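# Hook the hex nut out onto the tape strip

## Task

Extract the hex nut from its spot among the spacers and leave it lying entirely on the tape strip, with no part of it off the strip. The hook pick on the table (orange-brown handle, hooked tip) is available as a tool. Avoid toppling the upright spacers: any spacer that ends up fallen or tilted counts against the result, though getting the nut out while toppling some is still preferable to failing to extract it. The task fails if either gripper still holds the nut at the end, so release it and pull the arms away. The nut must stay on the strip by itself, not because the robot is holding it there.

## Robot and tools

Robot: two xArm6 arms with parallel grippers, named left_arm and right_arm. The names are labels, not image sides. Bases in the scene frame: left_arm at (-0.058, +0.379, 0) m, right_arm at (-0.043, -0.315, 0) m, both turned slightly about z. Scene frame: origin on the table top midway between the arms, +z up, +x out over the table, left_arm on the +y side. All positions are in metres, all quaternions are w first (qw, qx, qy, qz).

Gripper frame: fingers point along the gripper's +z and close along its y. end_effector_position is the point between the closed finger pads, roughly 2 cm short of the fingertips. Closing pushes the tips about 10 mm further along +z. Reported hand positions can be a little off, worse at long reach.

ROW format (used by every moving call): one flat list of 16 numbers covering both arms, even if only one moves. First 8 for left_arm: x, y, z, qw, qx, qy, qz, opening; then the same 8 for right_arm. x, y, z and the quaternion are an absolute target pose for that gripper in the scene frame, not an offset. Opening runs from -1 (closed) to +1 (fully open, 0.084 m). To keep an arm still, resend its last reported position and the quaternion you intend, not a drifted one, plus the opening it should keep.

execute_actions, argument actions (a list holding at most one item) and optional pictures (true/false). Empty list [] just reads the state and includes pictures. An action item {"rows": [...], "steps": n}: up to 15 rows, n from 9 to 15 control steps of 1/30 s each (default 15); each row is applied for one step and the last row repeats to fill n. A wait item {"steps": n} with n up to 300 sends nothing new and counts from the last result, including your reply time. A target more than 0.6 m from the arm's last reported position along any of its gripper axes makes the call refused, and nothing is sent. The last 9 steps of an action are held back and run while you compose your next reply.

move, arguments target (one 16-number ROW as above, absolute poses) and speed (m/s, 0.002 to 0.5, default 0.25; rotation capped at twice that in rad/s). Both grippers travel straight lines that finish together, lasting 0.5 to 10 s; longer paths stop after 10 s short of target. Rotation takes the shorter way. The opening is applied at the start. Paths ignore obstacles and the other arm, and the hand may lag, stray or overshoot speed, especially near full stretch. Faster contact and targets placed deeper past a surface push harder. The result has a move: line with the ending (done, off_target, moving, held, fault) and limits (paced = target was clipped; held = some steps were blocked, after which the arm may jump fast), plus each gripper's distance from its target. An ending naming one arm means the other finished.

wait, argument seconds (0 to 10): runs the scene without new commands. zoom_image, arguments camera (cam_head_left, cam_head_right, cam_high, cam_low, cam_left_wrist, cam_right_wrist) and region [x0, y0, x1, y1] in image pixels from the top-left corner, at most 504 by 504; gives a sharper crop of the latest picture. read_manual (section "licences") only returns licence text. finished_scene, argument scene (integer): ends the current scene irreversibly and grades it.

Control behaviour: each step, the commanded pose is clipped to within 70 mm and 16 degrees of the measured pose, and damped inverse kinematics drives the joints, favouring position over orientation. After an action, an arm only continues to its last clipped pose, so long moves need several calls; check the pose in each result. A result with nothing held back shows a Hand target line per arm. A "pose unreachable" line and HELD marks mean the clearance check altered or blocked that arm's command on those steps.

Result lines: left_arm: ... | right_arm: ... give position, quaternion, linear and angular velocity; grip_measured is the actual finger opening on the -1..1 scale. To hold something, keep commanding an opening well below grip_measured (lower squeezes harder, about 24 N per pad max; very fast closing can squeeze harder). MOTOR HOT appears from 65 °C; at 80 °C an OVER-TEMPERATURE FAULT brakes that arm until it cools. Holding loads heats motors.

Joint limits (rad): waist and forearm roll and wrist roll ±6.283, shoulder -2.059 to 2.094, elbow -3.927 to 0.192, wrist pitch -1.693 to 3.142. Load limits (N m): waist 46, shoulder 46, elbow 27.6, forearm roll 27.6, wrist pitch 18.4, wrist roll 18.4; a held object adds to them. Exceeding one triggers a torque fault: the arm backs off, freezes 10 s and drops the rest of the call.

Avoid: arms colliding or pressing on each other (can end the scene); pushing or dropping anything off the table (fails the task); slamming, hard hits, drops and slips; toppling spacers. Occasionally an outside force may briefly tug a held item or shove a loose object. Cameras give 672x504 images; wrist cameras look along the gripper's +z.

Each tool is called as name(argument=value, ...) on one line, values as JSON.

## Session

execute_actions(actions=[])

Scene clock: 0.00 s of 4417.00 s.
left_arm: end_effector_position=(+0.4871, +0.3058, +0.1362) grip_measured=+1.00 end_effector_quat_wxyz=(+0.278, -0.465, +0.836, +0.084) end_effector_velocity=(+0.000, -0.000, -0.000) end_effector_angular_velocity=(-0.001, +0.000, -0.001) | right_arm: end_effector_position=(+0.4305, -0.3631, +0.2566) grip_measured=+1.00 end_effector_quat_wxyz=(+0.726, -0.561, +0.380, -0.121) end_effector_velocity=(+0.000, -0.000, +0.000) end_effector_angular_velocity=(+0.000, +0.000, +0.000)
Joint positions: left_arm=[-0.186  0.224 -1.032  0.861  0.7    1.202  0.084] | right_arm=[-0.548  0.111 -0.689  1.706  1.582 -0.565  0.084]
Joint velocities: left_arm=[-0.     0.001  0.    -0.    -0.001 -0.    -0.   ] | right_arm=[-0.     0.001 -0.001  0.     0.     0.001 -0.   ]
Hand target (left_arm): +0.487, +0.306, +0.136; +0.278, -0.465, +0.836, +0.084
Hand target (right_arm): +0.430, -0.363, +0.257; +0.726, -0.561, +0.380, -0.121

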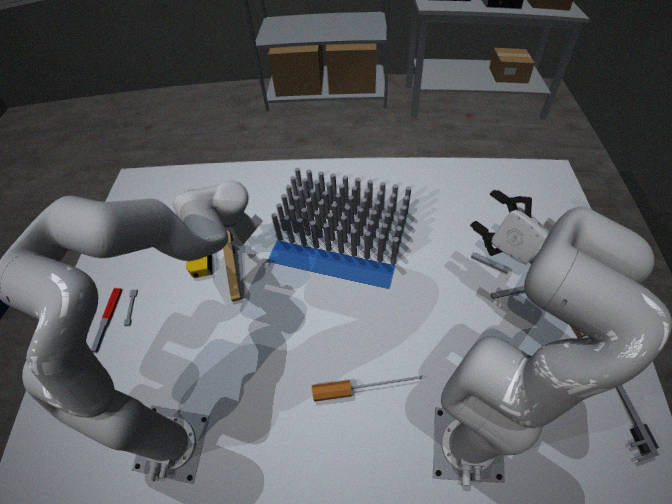

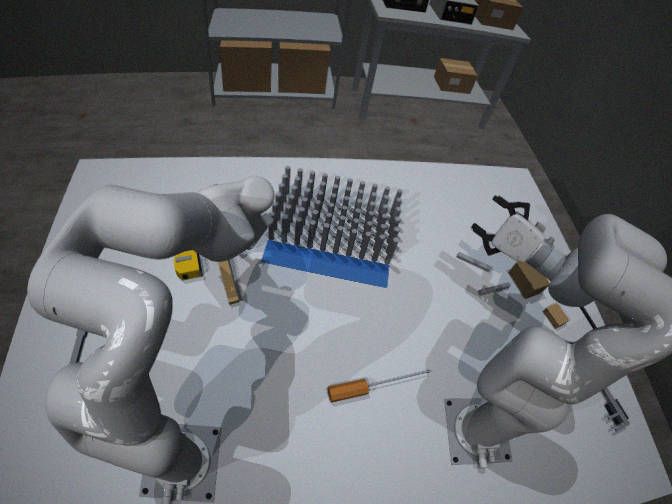

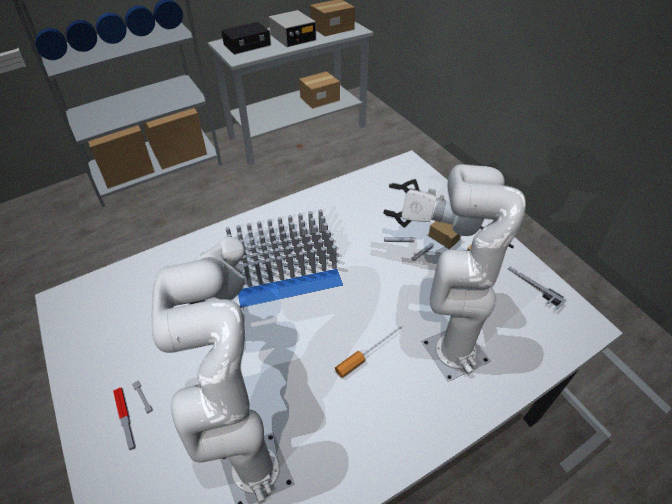

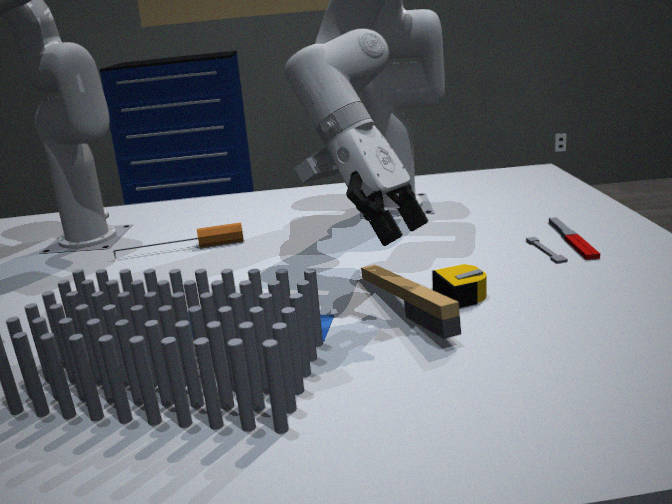

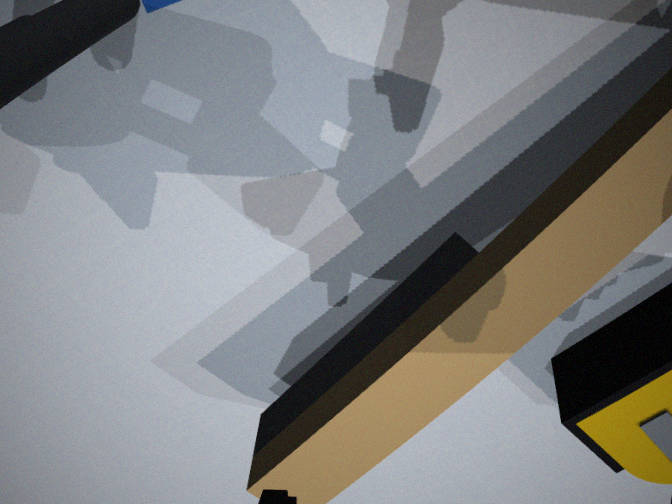

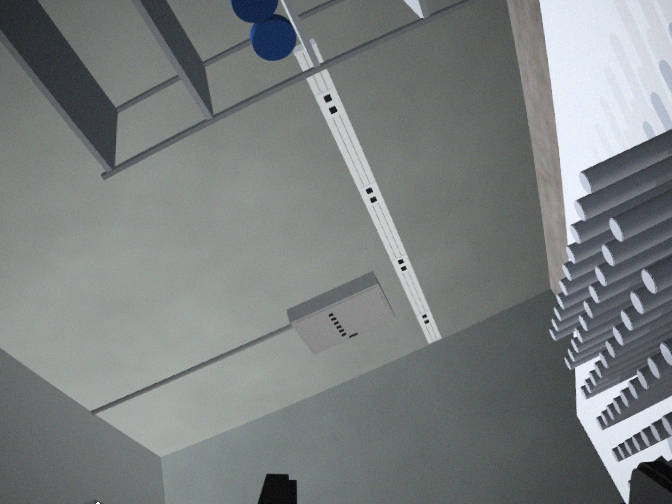

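zoom_image(camera="cam_head_left", region=[260,160,420,295])

zoom_image(camera="cam_head_right", region=[255,160,415,295])

zoom_image(camera="cam_high", region=[215,200,355,310])

zoom_image(camera="cam_low", region=[0,255,350,450])

Region (260, 160, 420, 295) of cam_head_left's 672x504 image, scaled by 3.150, with more detail than that image has; it fills the top 425 rows of this view, and the rest is white.

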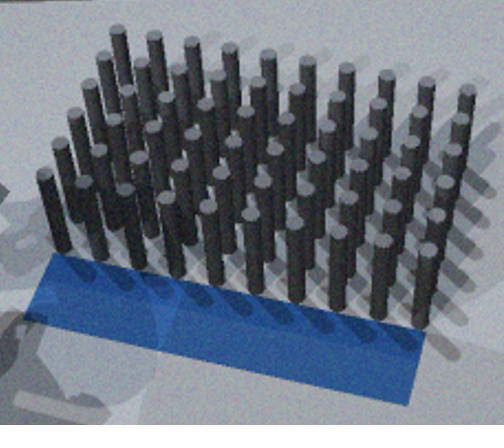

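Region (255, 160, 415, 295) of cam_head_right's 672x504 image, scaled by 3.150, with more detail than that image has; it fills the top 425 rows of this view, and the rest is white.

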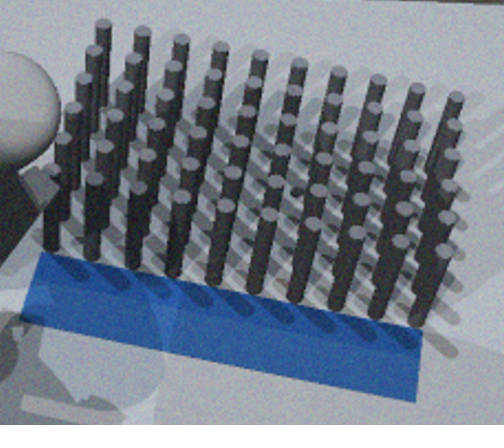

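Region (215, 200, 355, 310) of cam_high's 672x504 image, scaled by 3.600, with more detail than that image has; it fills the top 396 rows of this view, and the rest is white.

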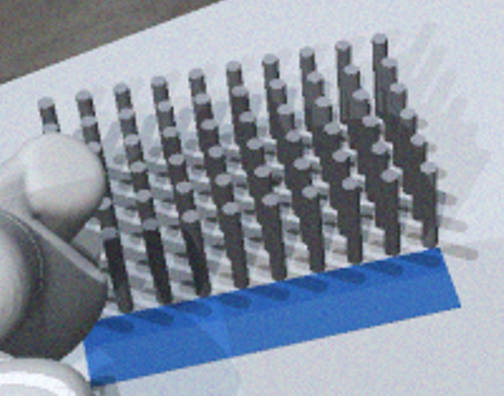

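Region (0, 255, 350, 450) of cam_low's 672x504 image, scaled by 1.440, with more detail than that image has; it fills the top 281 rows of this view, and the rest is white.

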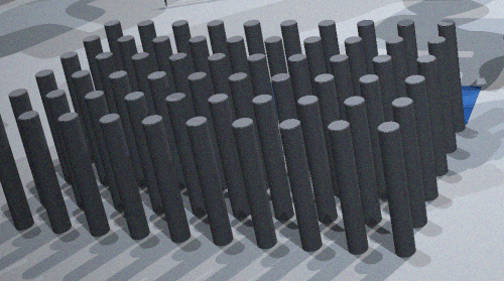

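zoom_image(camera="cam_head_left", region=[300,350,440,420])

zoom_image(camera="cam_low", region=[90,200,270,280])

zoom_image(camera="cam_high", region=[320,310,420,390])

Region (300, 350, 440, 420) of cam_head_left's 672x504 image, scaled by 3.600, with more detail than that image has.

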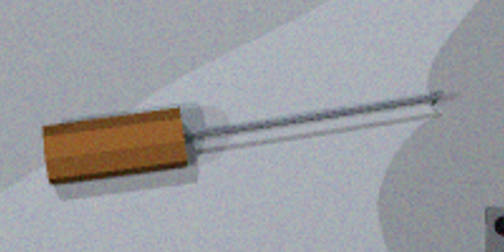

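Region (90, 200, 270, 280) of cam_low's 672x504 image, scaled by 2.800, with more detail than that image has.

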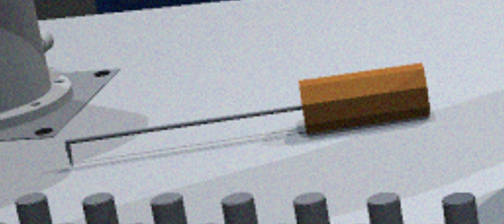

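Region (320, 310, 420, 390) of cam_high's 672x504 image, scaled by 5.040, with more detail than that image has; it fills the top 403 rows of this view, and the rest is white.

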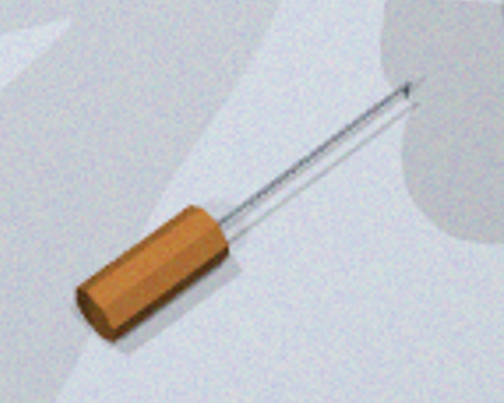

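move(target=[0.487,0.306,0.20,0.278,-0.465,0.836,0.084,1,0.2,-0.15,0.22,0,0.7513,-0.66,0,1], speed=0.35)

Scene clock: 13.40 s of 4417.00 s.
left_arm: end_effector_position=(+0.4870, +0.3059, +0.1999) grip_measured=+1.00 end_effector_quat_wxyz=(+0.278, -0.465, +0.836, +0.084) end_effector_velocity=(+0.001, -0.000, +0.001) end_effector_angular_velocity=(-0.001, -0.003, +0.000) | right_arm: end_effector_position=(+0.1997, -0.1508, +0.2200) grip_measured=+1.00 end_effector_quat_wxyz=(-0.001, +0.750, -0.661, +0.001) end_effector_velocity=(+0.000, +0.001, +0.001) end_effector_angular_velocity=(-0.002, +0.002, -0.002)
Joint positions: left_arm=[-0.205  0.118 -1.076  0.747  0.815  1.345  0.084] | right_arm=[ 0.702 -0.653 -0.54  -0.001  1.19   2.041  0.084]
Joint velocities: left_arm=[ 0.    -0.002 -0.001 -0.    -0.001  0.    -0.   ] | right_arm=[ 0.004  0.005 -0.007 -0.001  0.004  0.006  0.   ]
Hand target (left_arm): +0.487, +0.306, +0.200; +0.278, -0.465, +0.836, +0.084
Hand target (right_arm): +0.200, -0.151, +0.220; -0.001, +0.750, -0.661, +0.001
Off the commanded pose (left_arm): 0.000 m, 0 deg.
Off the commanded pose (right_arm): 0.001 m, 0 deg.
Kept back: nothing.
After step 90, 7.57 s passed at rest.
move: done

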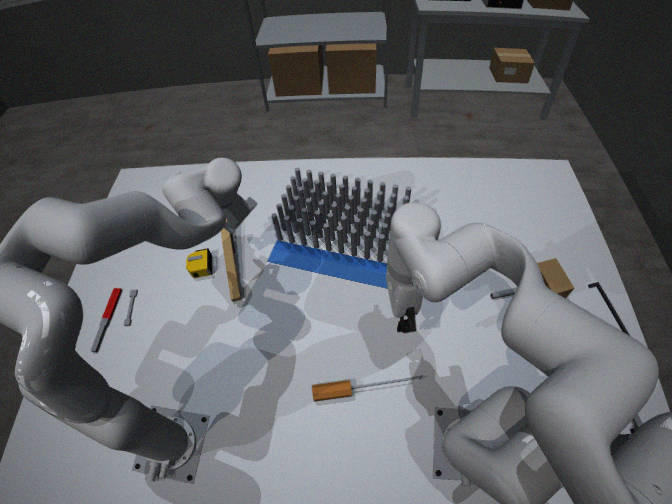

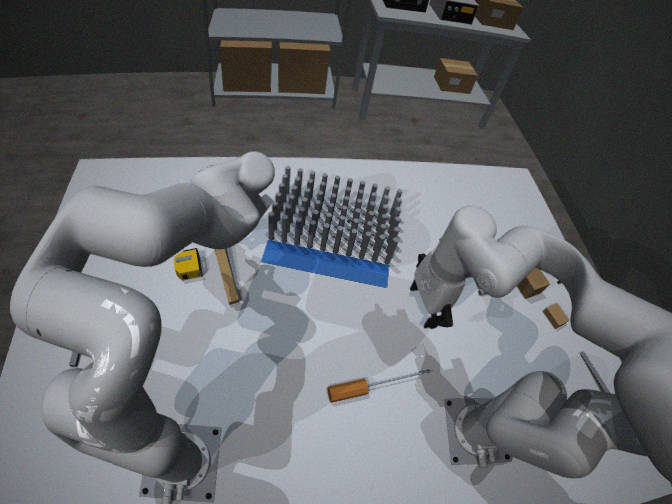

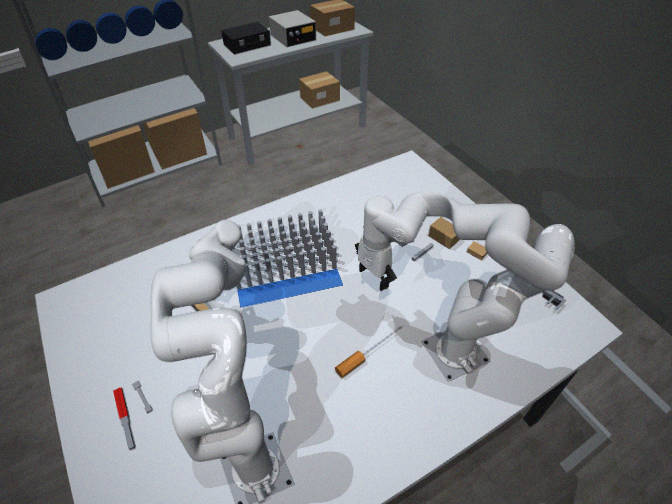

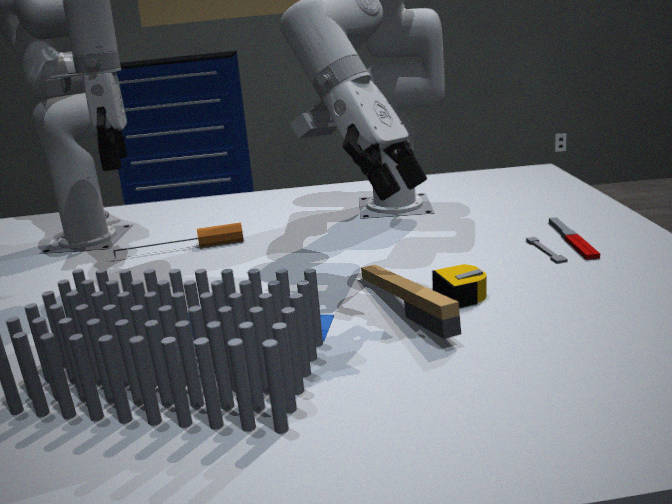

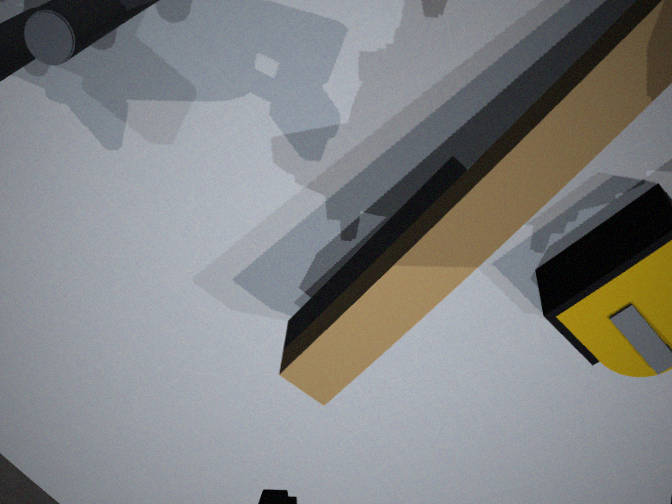

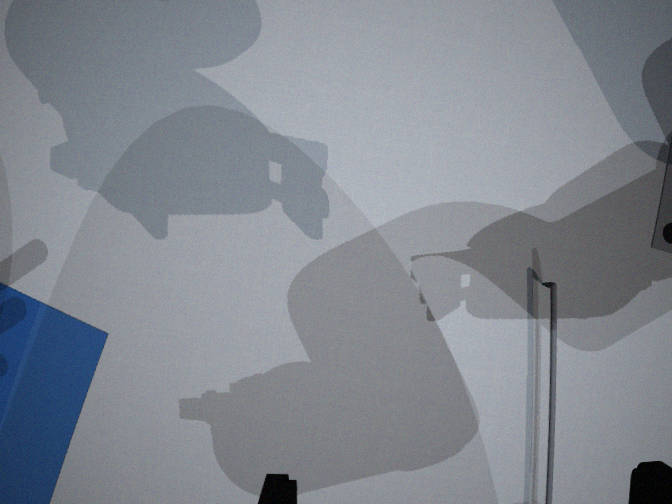

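execute_actions(actions=[])

Scene clock: 14.80 s of 4417.00 s.
left_arm: end_effector_position=(+0.4870, +0.3059, +0.2000) grip_measured=+1.00 end_effector_quat_wxyz=(+0.278, -0.465, +0.836, +0.084) end_effector_velocity=(+0.000, -0.000, -0.000) end_effector_angular_velocity=(+0.000, +0.000, -0.000) | right_arm: end_effector_position=(+0.1996, -0.1505, +0.2200) grip_measured=+1.00 end_effector_quat_wxyz=(-0.001, +0.750, -0.661, +0.001) end_effector_velocity=(-0.000, -0.000, -0.001) end_effector_angular_velocity=(-0.002, +0.002, +0.000)
Joint positions: left_arm=[-0.205  0.118 -1.076  0.747  0.815  1.345  0.084] | right_arm=[ 0.703 -0.652 -0.541 -0.001  1.191  2.042  0.084]
Joint velocities: left_arm=[-0.  0.  0.  0. -0. -0.  0.] | right_arm=[-0.     0.001  0.001 -0.     0.001 -0.    -0.   ]
Hand target (left_arm): +0.487, +0.306, +0.200; +0.278, -0.465, +0.836, +0.084
Hand target (right_arm): +0.200, -0.151, +0.220; -0.001, +0.750, -0.661, +0.001
Off the commanded pose (left_arm): 0.000 m, 0 deg.
Off the commanded pose (right_arm): 0.001 m, 0 deg.
Kept back: nothing.
Steps of this call (steps 1 to 42: nothing new was sent). Readings (end_effector_position):
1: left_arm (+0.4870, +0.3059, +0.1999) | right_arm (+0.1997, -0.1507, +0.2200)
2: left_arm (+0.4870, +0.3059, +0.1999) | right_arm (+0.1997, -0.1507, +0.2200)
4: left_arm (+0.4870, +0.3059, +0.2000) | right_arm (+0.1996, -0.1507, +0.2200)
8: left_arm (+0.4870, +0.3059, +0.2000) | right_arm (+0.1996, -0.1506, +0.2200)
42: the state above

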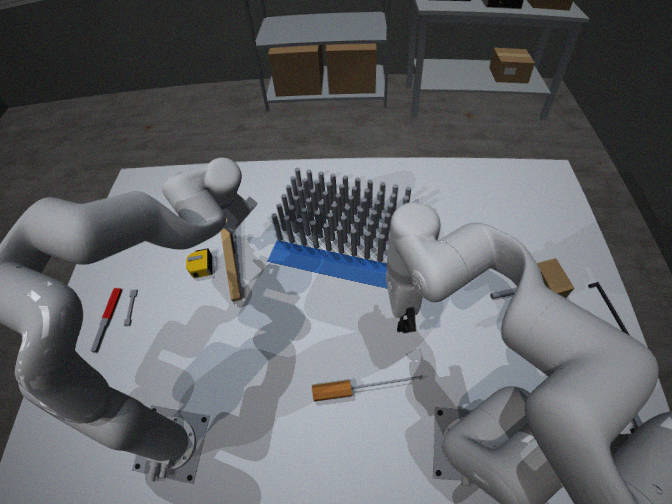

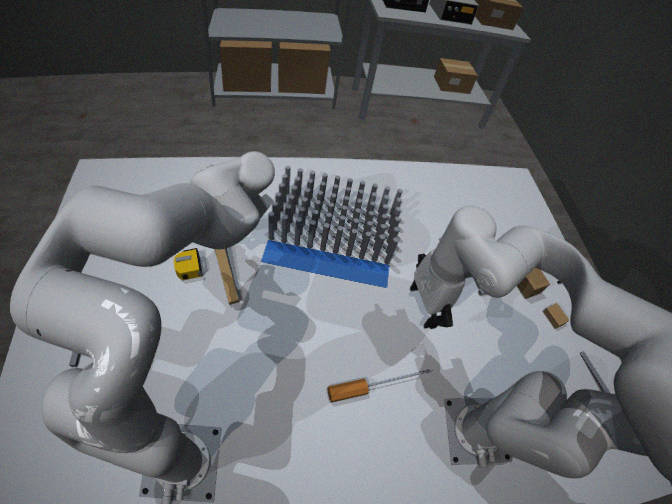

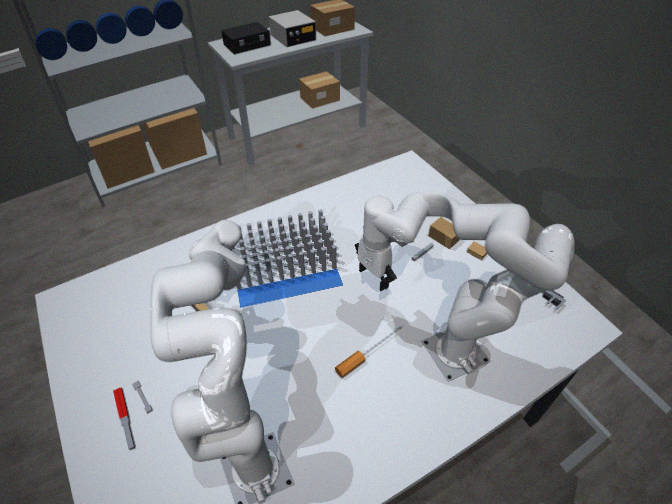

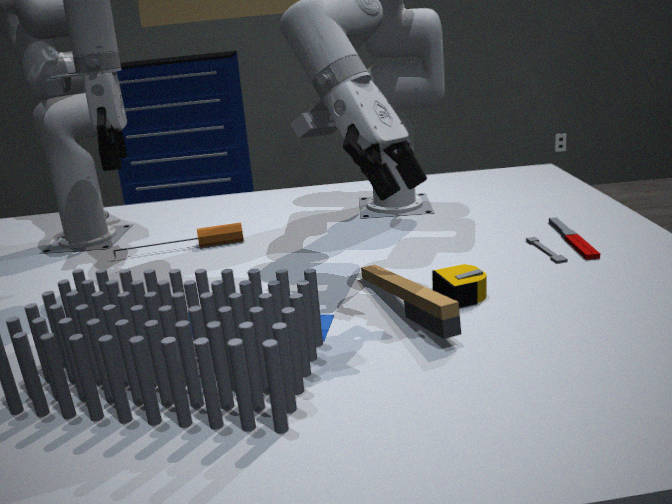

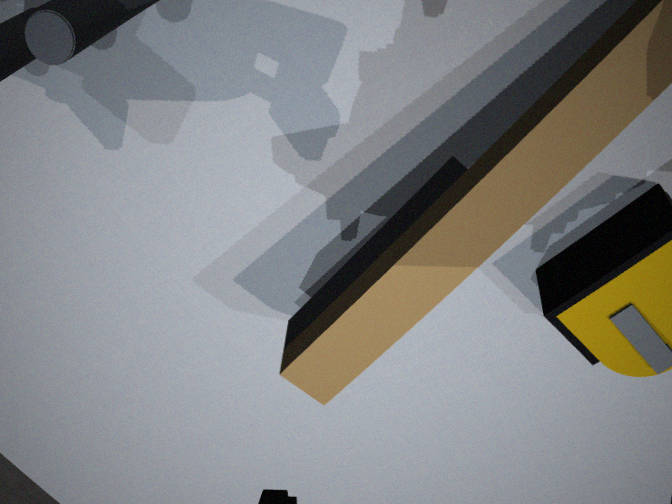

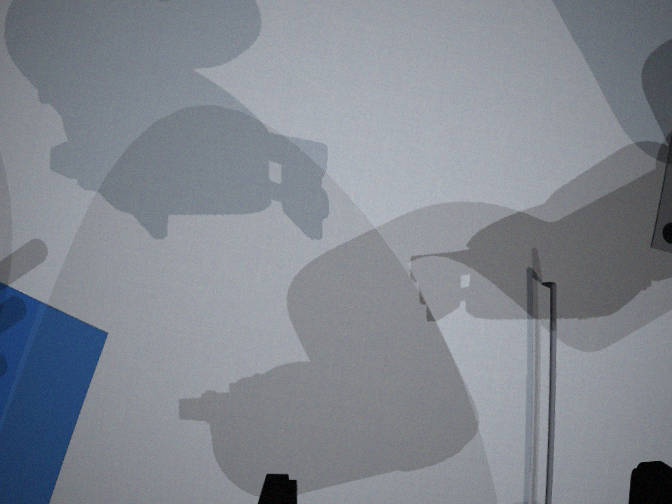

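move(target=[0.487,0.306,0.20,0.278,-0.465,0.836,0.084,1, 0.088,0.025,0.12,0,0.7513,-0.66,0,1], speed=0.4)

Scene clock: 17.60 s of 4417.00 s.
left_arm: end_effector_position=(+0.4870, +0.3060, +0.2000) grip_measured=+1.00 end_effector_quat_wxyz=(+0.278, -0.465, +0.836, +0.084) end_effector_velocity=(+0.000, -0.000, -0.001) end_effector_angular_velocity=(-0.000, +0.000, -0.000) | right_arm: end_effector_position=(+0.0877, +0.0250, +0.1204) grip_measured=+1.00 end_effector_quat_wxyz=(-0.000, +0.751, -0.660, -0.001) end_effector_velocity=(-0.002, +0.000, -0.002) end_effector_angular_velocity=(-0.005, +0.001, +0.004)
Joint positions: left_arm=[-0.205  0.118 -1.076  0.747  0.815  1.344  0.084] | right_arm=[ 1.308 -0.222 -0.573  0.002  0.794  2.644  0.084]
Joint velocities: left_arm=[ 0.     0.001  0.    -0.    -0.001 -0.     0.   ] | right_arm=[ 0.006  0.006 -0.    -0.001 -0.001  0.002  0.   ]
Hand target (left_arm): +0.487, +0.306, +0.200; +0.278, -0.465, +0.836, +0.084
Hand target (right_arm): +0.087, +0.025, +0.120; -0.000, +0.751, -0.660, -0.001
Off the commanded pose (left_arm): 0.000 m, 0 deg.
Off the commanded pose (right_arm): 0.001 m, 0 deg.
Kept back: nothing.
move: done

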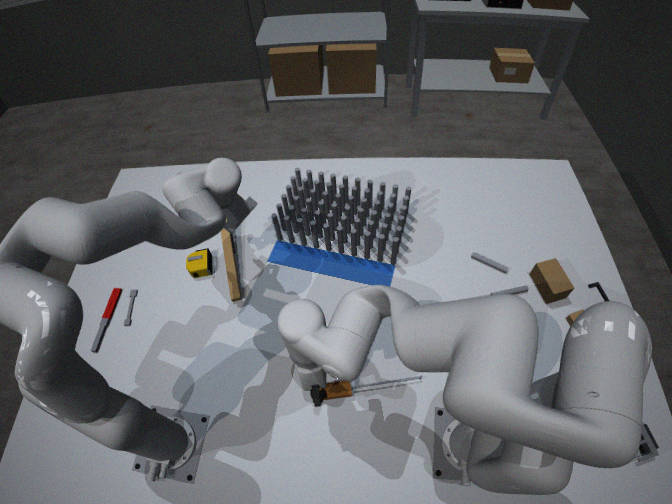

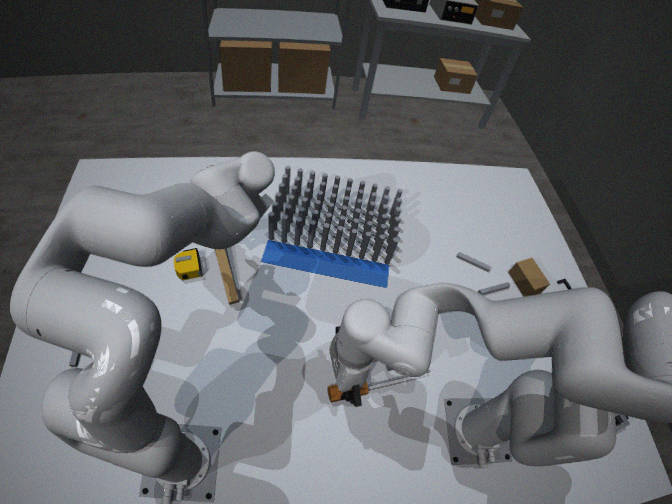

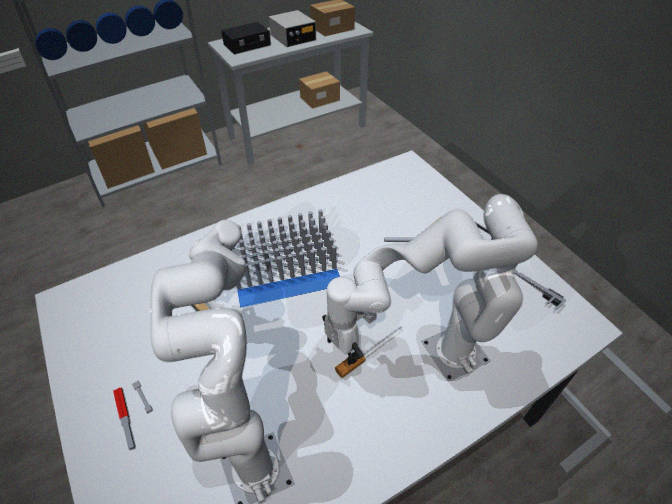

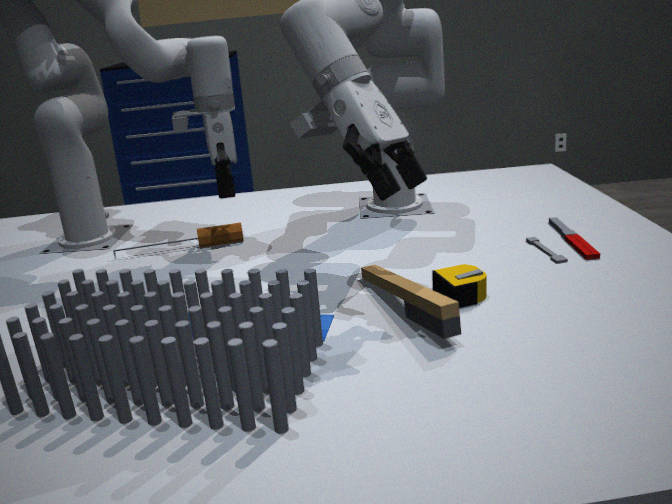

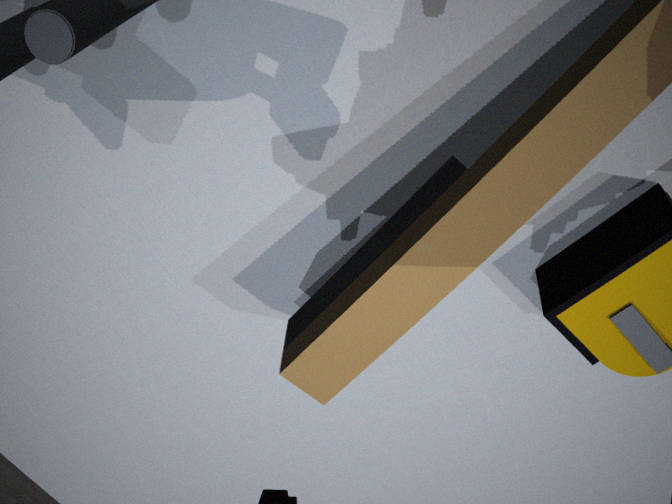

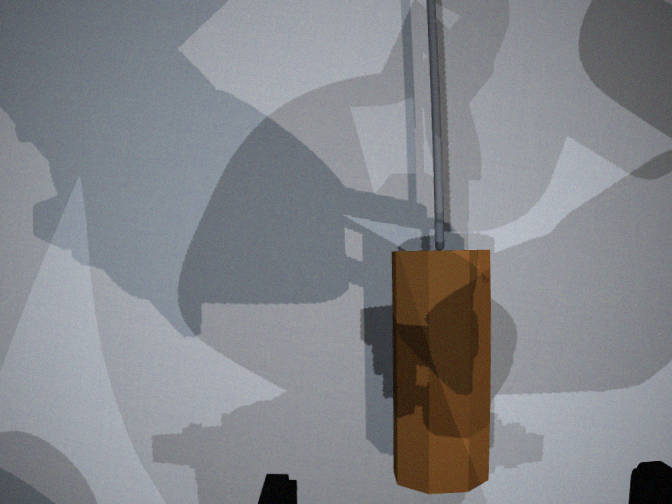

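move(target=[0.487,0.306,0.20,0.278,-0.465,0.836,0.084,1, 0.081,0.010,0.034,0,0.7576,-0.6528,0,0.6], speed=0.15)

execute_actions(actions=[{"rows":[[0.487,0.306,0.20,0.278,-0.465,0.836,0.084,1, 0.081,0.010,0.033,0,0.7576,-0.6528,0,0.3],[0.487,0.306,0.20,0.278,-0.465,0.836,0.084,1, 0.081,0.010,0.033,0,0.7576,-0.6528,0,0.3],[0.487,0.306,0.20,0.278,-0.465,0.836,0.084,1, 0.081,0.010,0.033,0,0.7576,-0.6528,0,0.1],[0.487,0.306,0.20,0.278,-0.465,0.836,0.084,1, 0.081,0.010,0.033,0,0.7576,-0.6528,0,0.1],[0.487,0.306,0.20,0.278,-0.465,0.836,0.084,1, 0.081,0.010,0.033,0,0.7576,-0.6528,0,0.0],[0.487,0.306,0.20,0.278,-0.465,0.836,0.084,1, 0.081,0.010,0.033,0,0.7576,-0.6528,0,-0.05],[0.487,0.306,0.20,0.278,-0.465,0.836,0.084,1, 0.081,0.010,0.033,0,0.7576,-0.6528,0,-0.1],[0.487,0.306,0.20,0.278,-0.465,0.836,0.084,1, 0.081,0.010,0.033,0,0.7576,-0.6528,0,-0.15],[0.487,0.306,0.20,0.278,-0.465,0.836,0.084,1, 0.081,0.010,0.033,0,0.7576,-0.6528,0,-0.2],[0.487,0.306,0.20,0.278,-0.465,0.836,0.084,1, 0.081,0.010,0.033,0,0.7576,-0.6528,0,-0.25],[0.487,0.306,0.20,0.278,-0.465,0.836,0.084,1, 0.081,0.010,0.033,0,0.7576,-0.6528,0,-0.3],[0.487,0.306,0.20,0.278,-0.465,0.836,0.084,1, 0.081,0.010,0.033,0,0.7576,-0.6528,0,-0.4],[0.487,0.306,0.20,0.278,-0.465,0.836,0.084,1, 0.081,0.010,0.033,0,0.7576,-0.6528,0,-0.5],[0.487,0.306,0.20,0.278,-0.465,0.836,0.084,1, 0.081,0.010,0.033,0,0.7576,-0.6528,0,-0.6]],"steps":15}], pictures=true)

Scene clock: 19.50 s of 4417.00 s.
left_arm: end_effector_position=(+0.4870, +0.3060, +0.2000) grip_measured=+1.00 end_effector_quat_wxyz=(+0.278, -0.465, +0.836, +0.084) end_effector_velocity=(-0.000, +0.000, -0.001) end_effector_angular_velocity=(+0.000, +0.002, +0.001) | right_arm: end_effector_position=(+0.0812, +0.0106, +0.0344) grip_measured=+0.59 end_effector_quat_wxyz=(-0.001, +0.758, -0.653, -0.000) end_effector_velocity=(-0.001, -0.003, -0.003) end_effector_angular_velocity=(-0.008, +0.003, +0.001)
Joint positions: left_arm=[-0.205  0.118 -1.076  0.747  0.815  1.344  0.084] | right_arm=[ 1.312 -0.031 -0.453  0.     0.482  2.628  0.069]
Joint velocities: left_arm=[-0.     0.001  0.    -0.     0.001 -0.    -0.   ] | right_arm=[-0.001  0.004  0.006 -0.    -0.002 -0.001 -0.   ]
Hand target (left_arm): +0.487, +0.306, +0.200; +0.278, -0.465, +0.836, +0.084
Hand target (right_arm): +0.081, +0.010, +0.034; +0.000, +0.758, -0.653, -0.000
Off the commanded pose (left_arm): 0.000 m, 0 deg.
Off the commanded pose (right_arm): 0.001 m, 0 deg.
Kept back: nothing.
move: done

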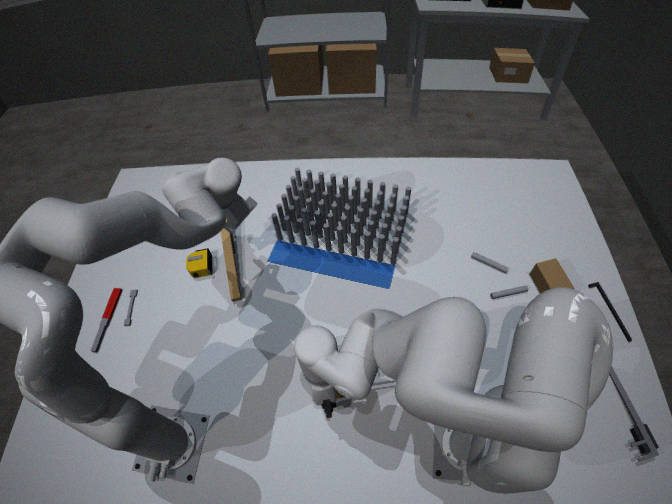

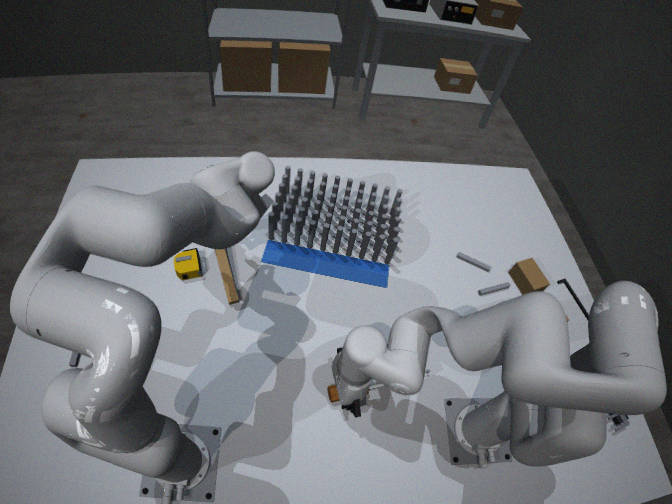

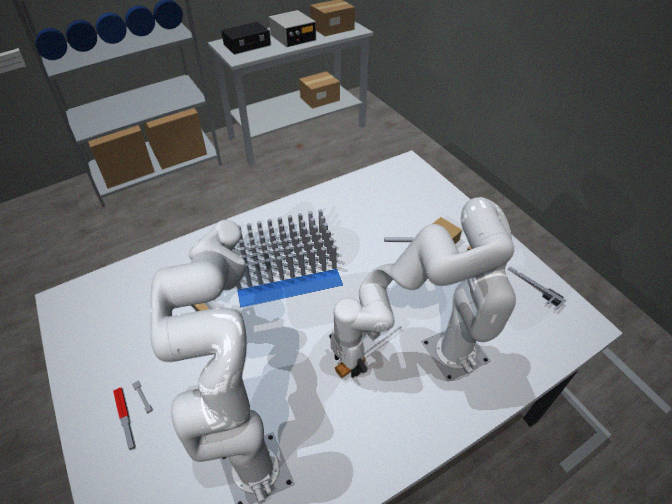

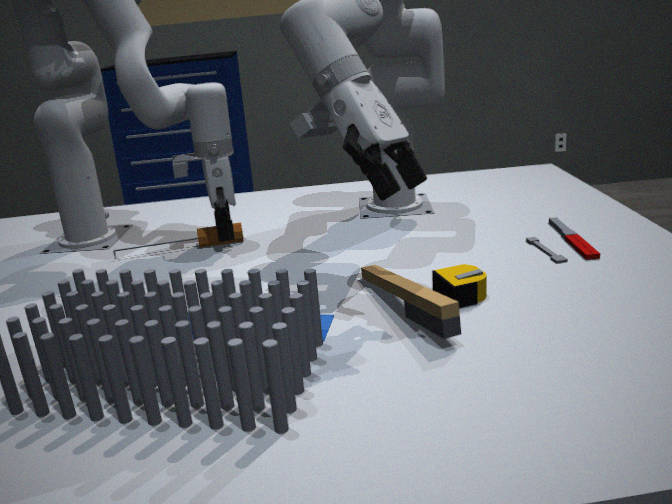

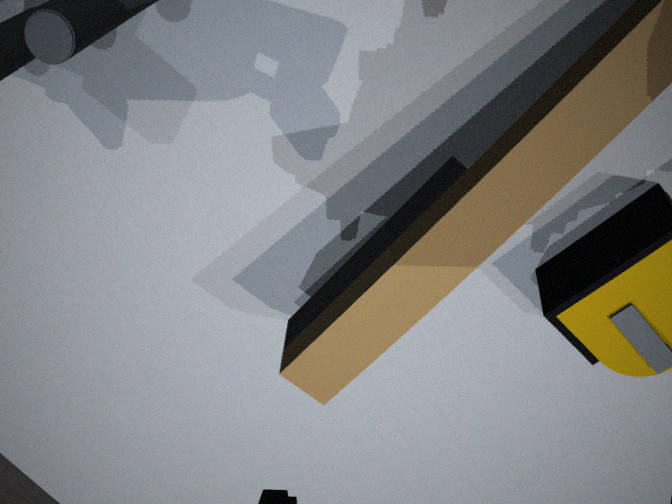

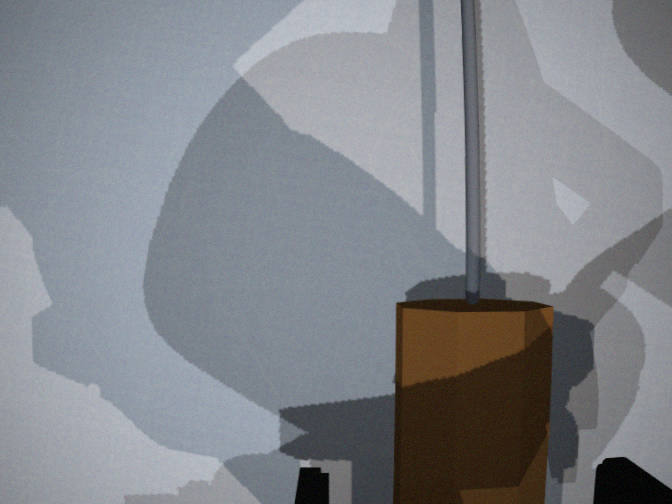

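Scene clock: 19.70 s of 4417.00 s.
left_arm: end_effector_position=(+0.4870, +0.3060, +0.2000) grip_measured=+1.00 end_effector_quat_wxyz=(+0.278, -0.465, +0.836, +0.084) end_effector_velocity=(-0.000, -0.000, -0.000) end_effector_angular_velocity=(+0.000, +0.000, -0.001) | right_arm: end_effector_position=(+0.0810, +0.0100, +0.0331) grip_measured=-0.01 end_effector_quat_wxyz=(+0.000, +0.758, -0.653, +0.000) end_effector_velocity=(-0.001, +0.000, -0.002) end_effector_angular_velocity=(+0.000, -0.000, +0.002)
Joint positions: left_arm=[-0.205  0.118 -1.076  0.747  0.815  1.344  0.084] | right_arm=[ 1.312 -0.027 -0.451  0.     0.479  2.629  0.044]
Joint velocities: left_arm=[-0.     0.001  0.     0.    -0.     0.     0.   ] | right_arm=[ 0.001  0.005  0.001 -0.001 -0.006  0.    -0.079]
Steps of this call (steps 1 to 6: the first 6 steps of this action). Readings (end_effector_position):
1: left_arm (+0.4870, +0.3060, +0.2000) | right_arm (+0.0812, +0.0105, +0.0343)
2: left_arm (+0.4870, +0.3060, +0.2000) | right_arm (+0.0812, +0.0105, +0.0341)
4: left_arm (+0.4870, +0.3060, +0.2000) | right_arm (+0.0811, +0.0102, +0.0334)
6: the state above

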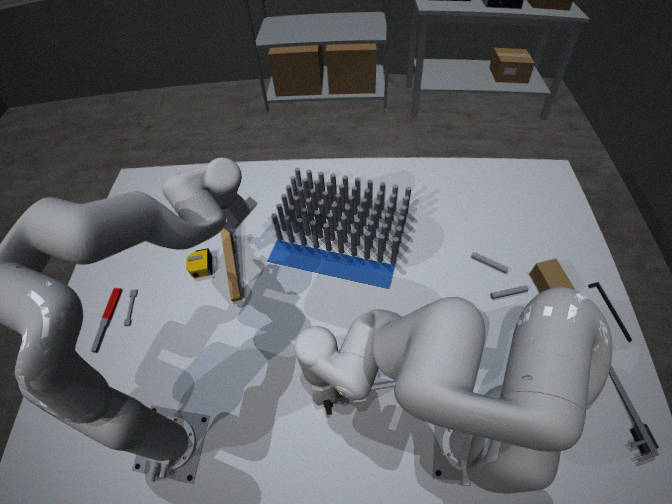

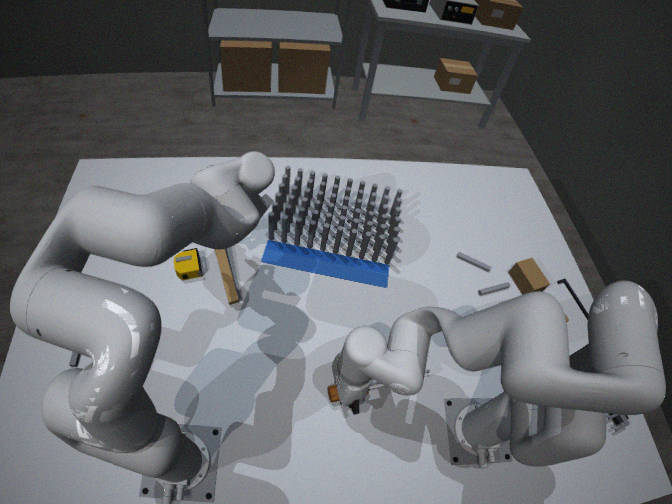

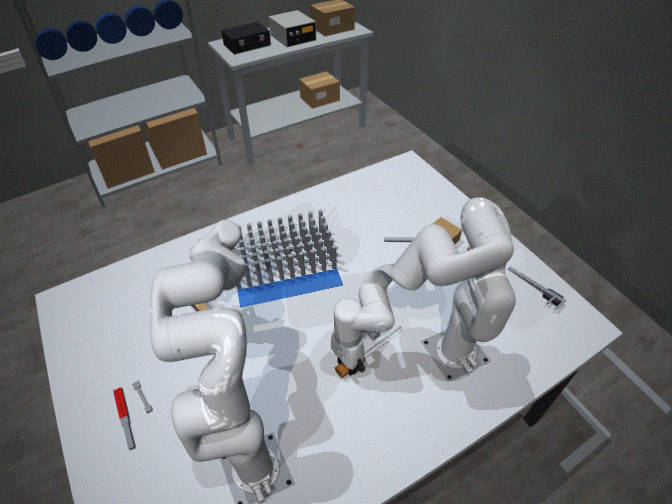

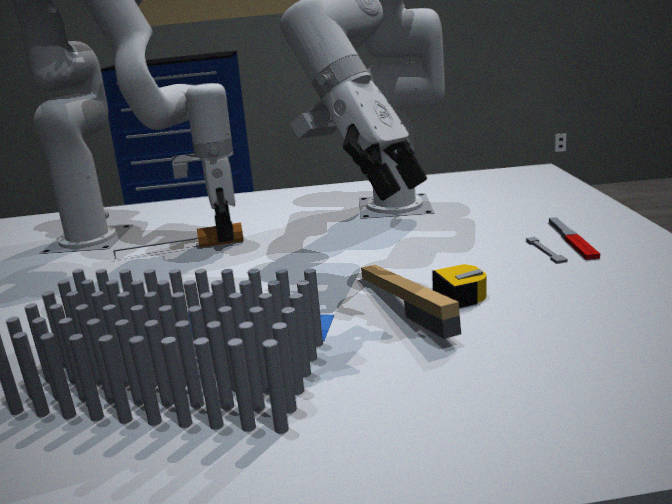

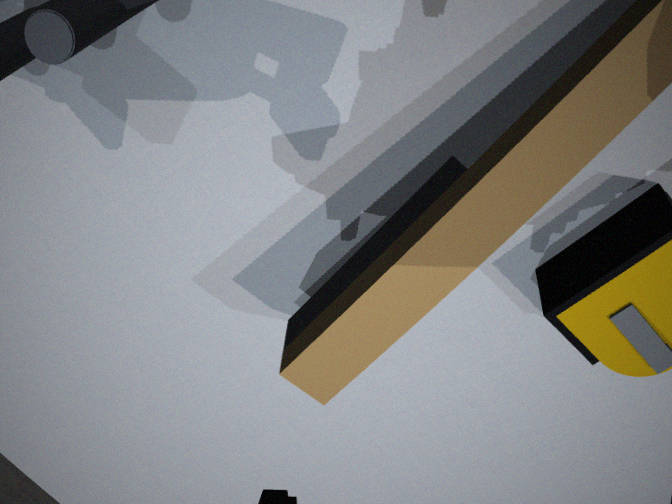

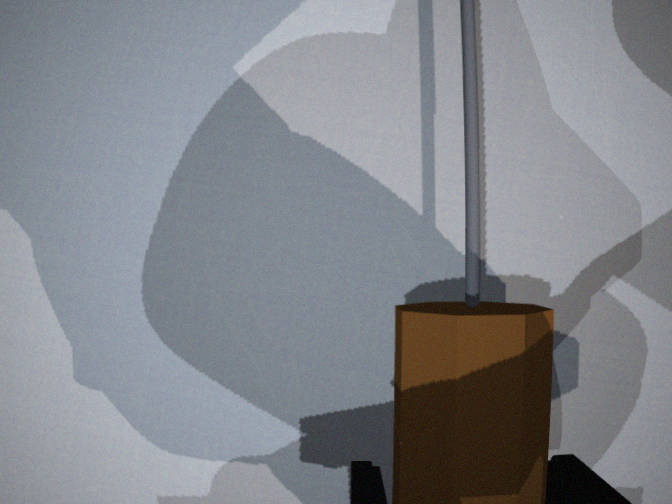

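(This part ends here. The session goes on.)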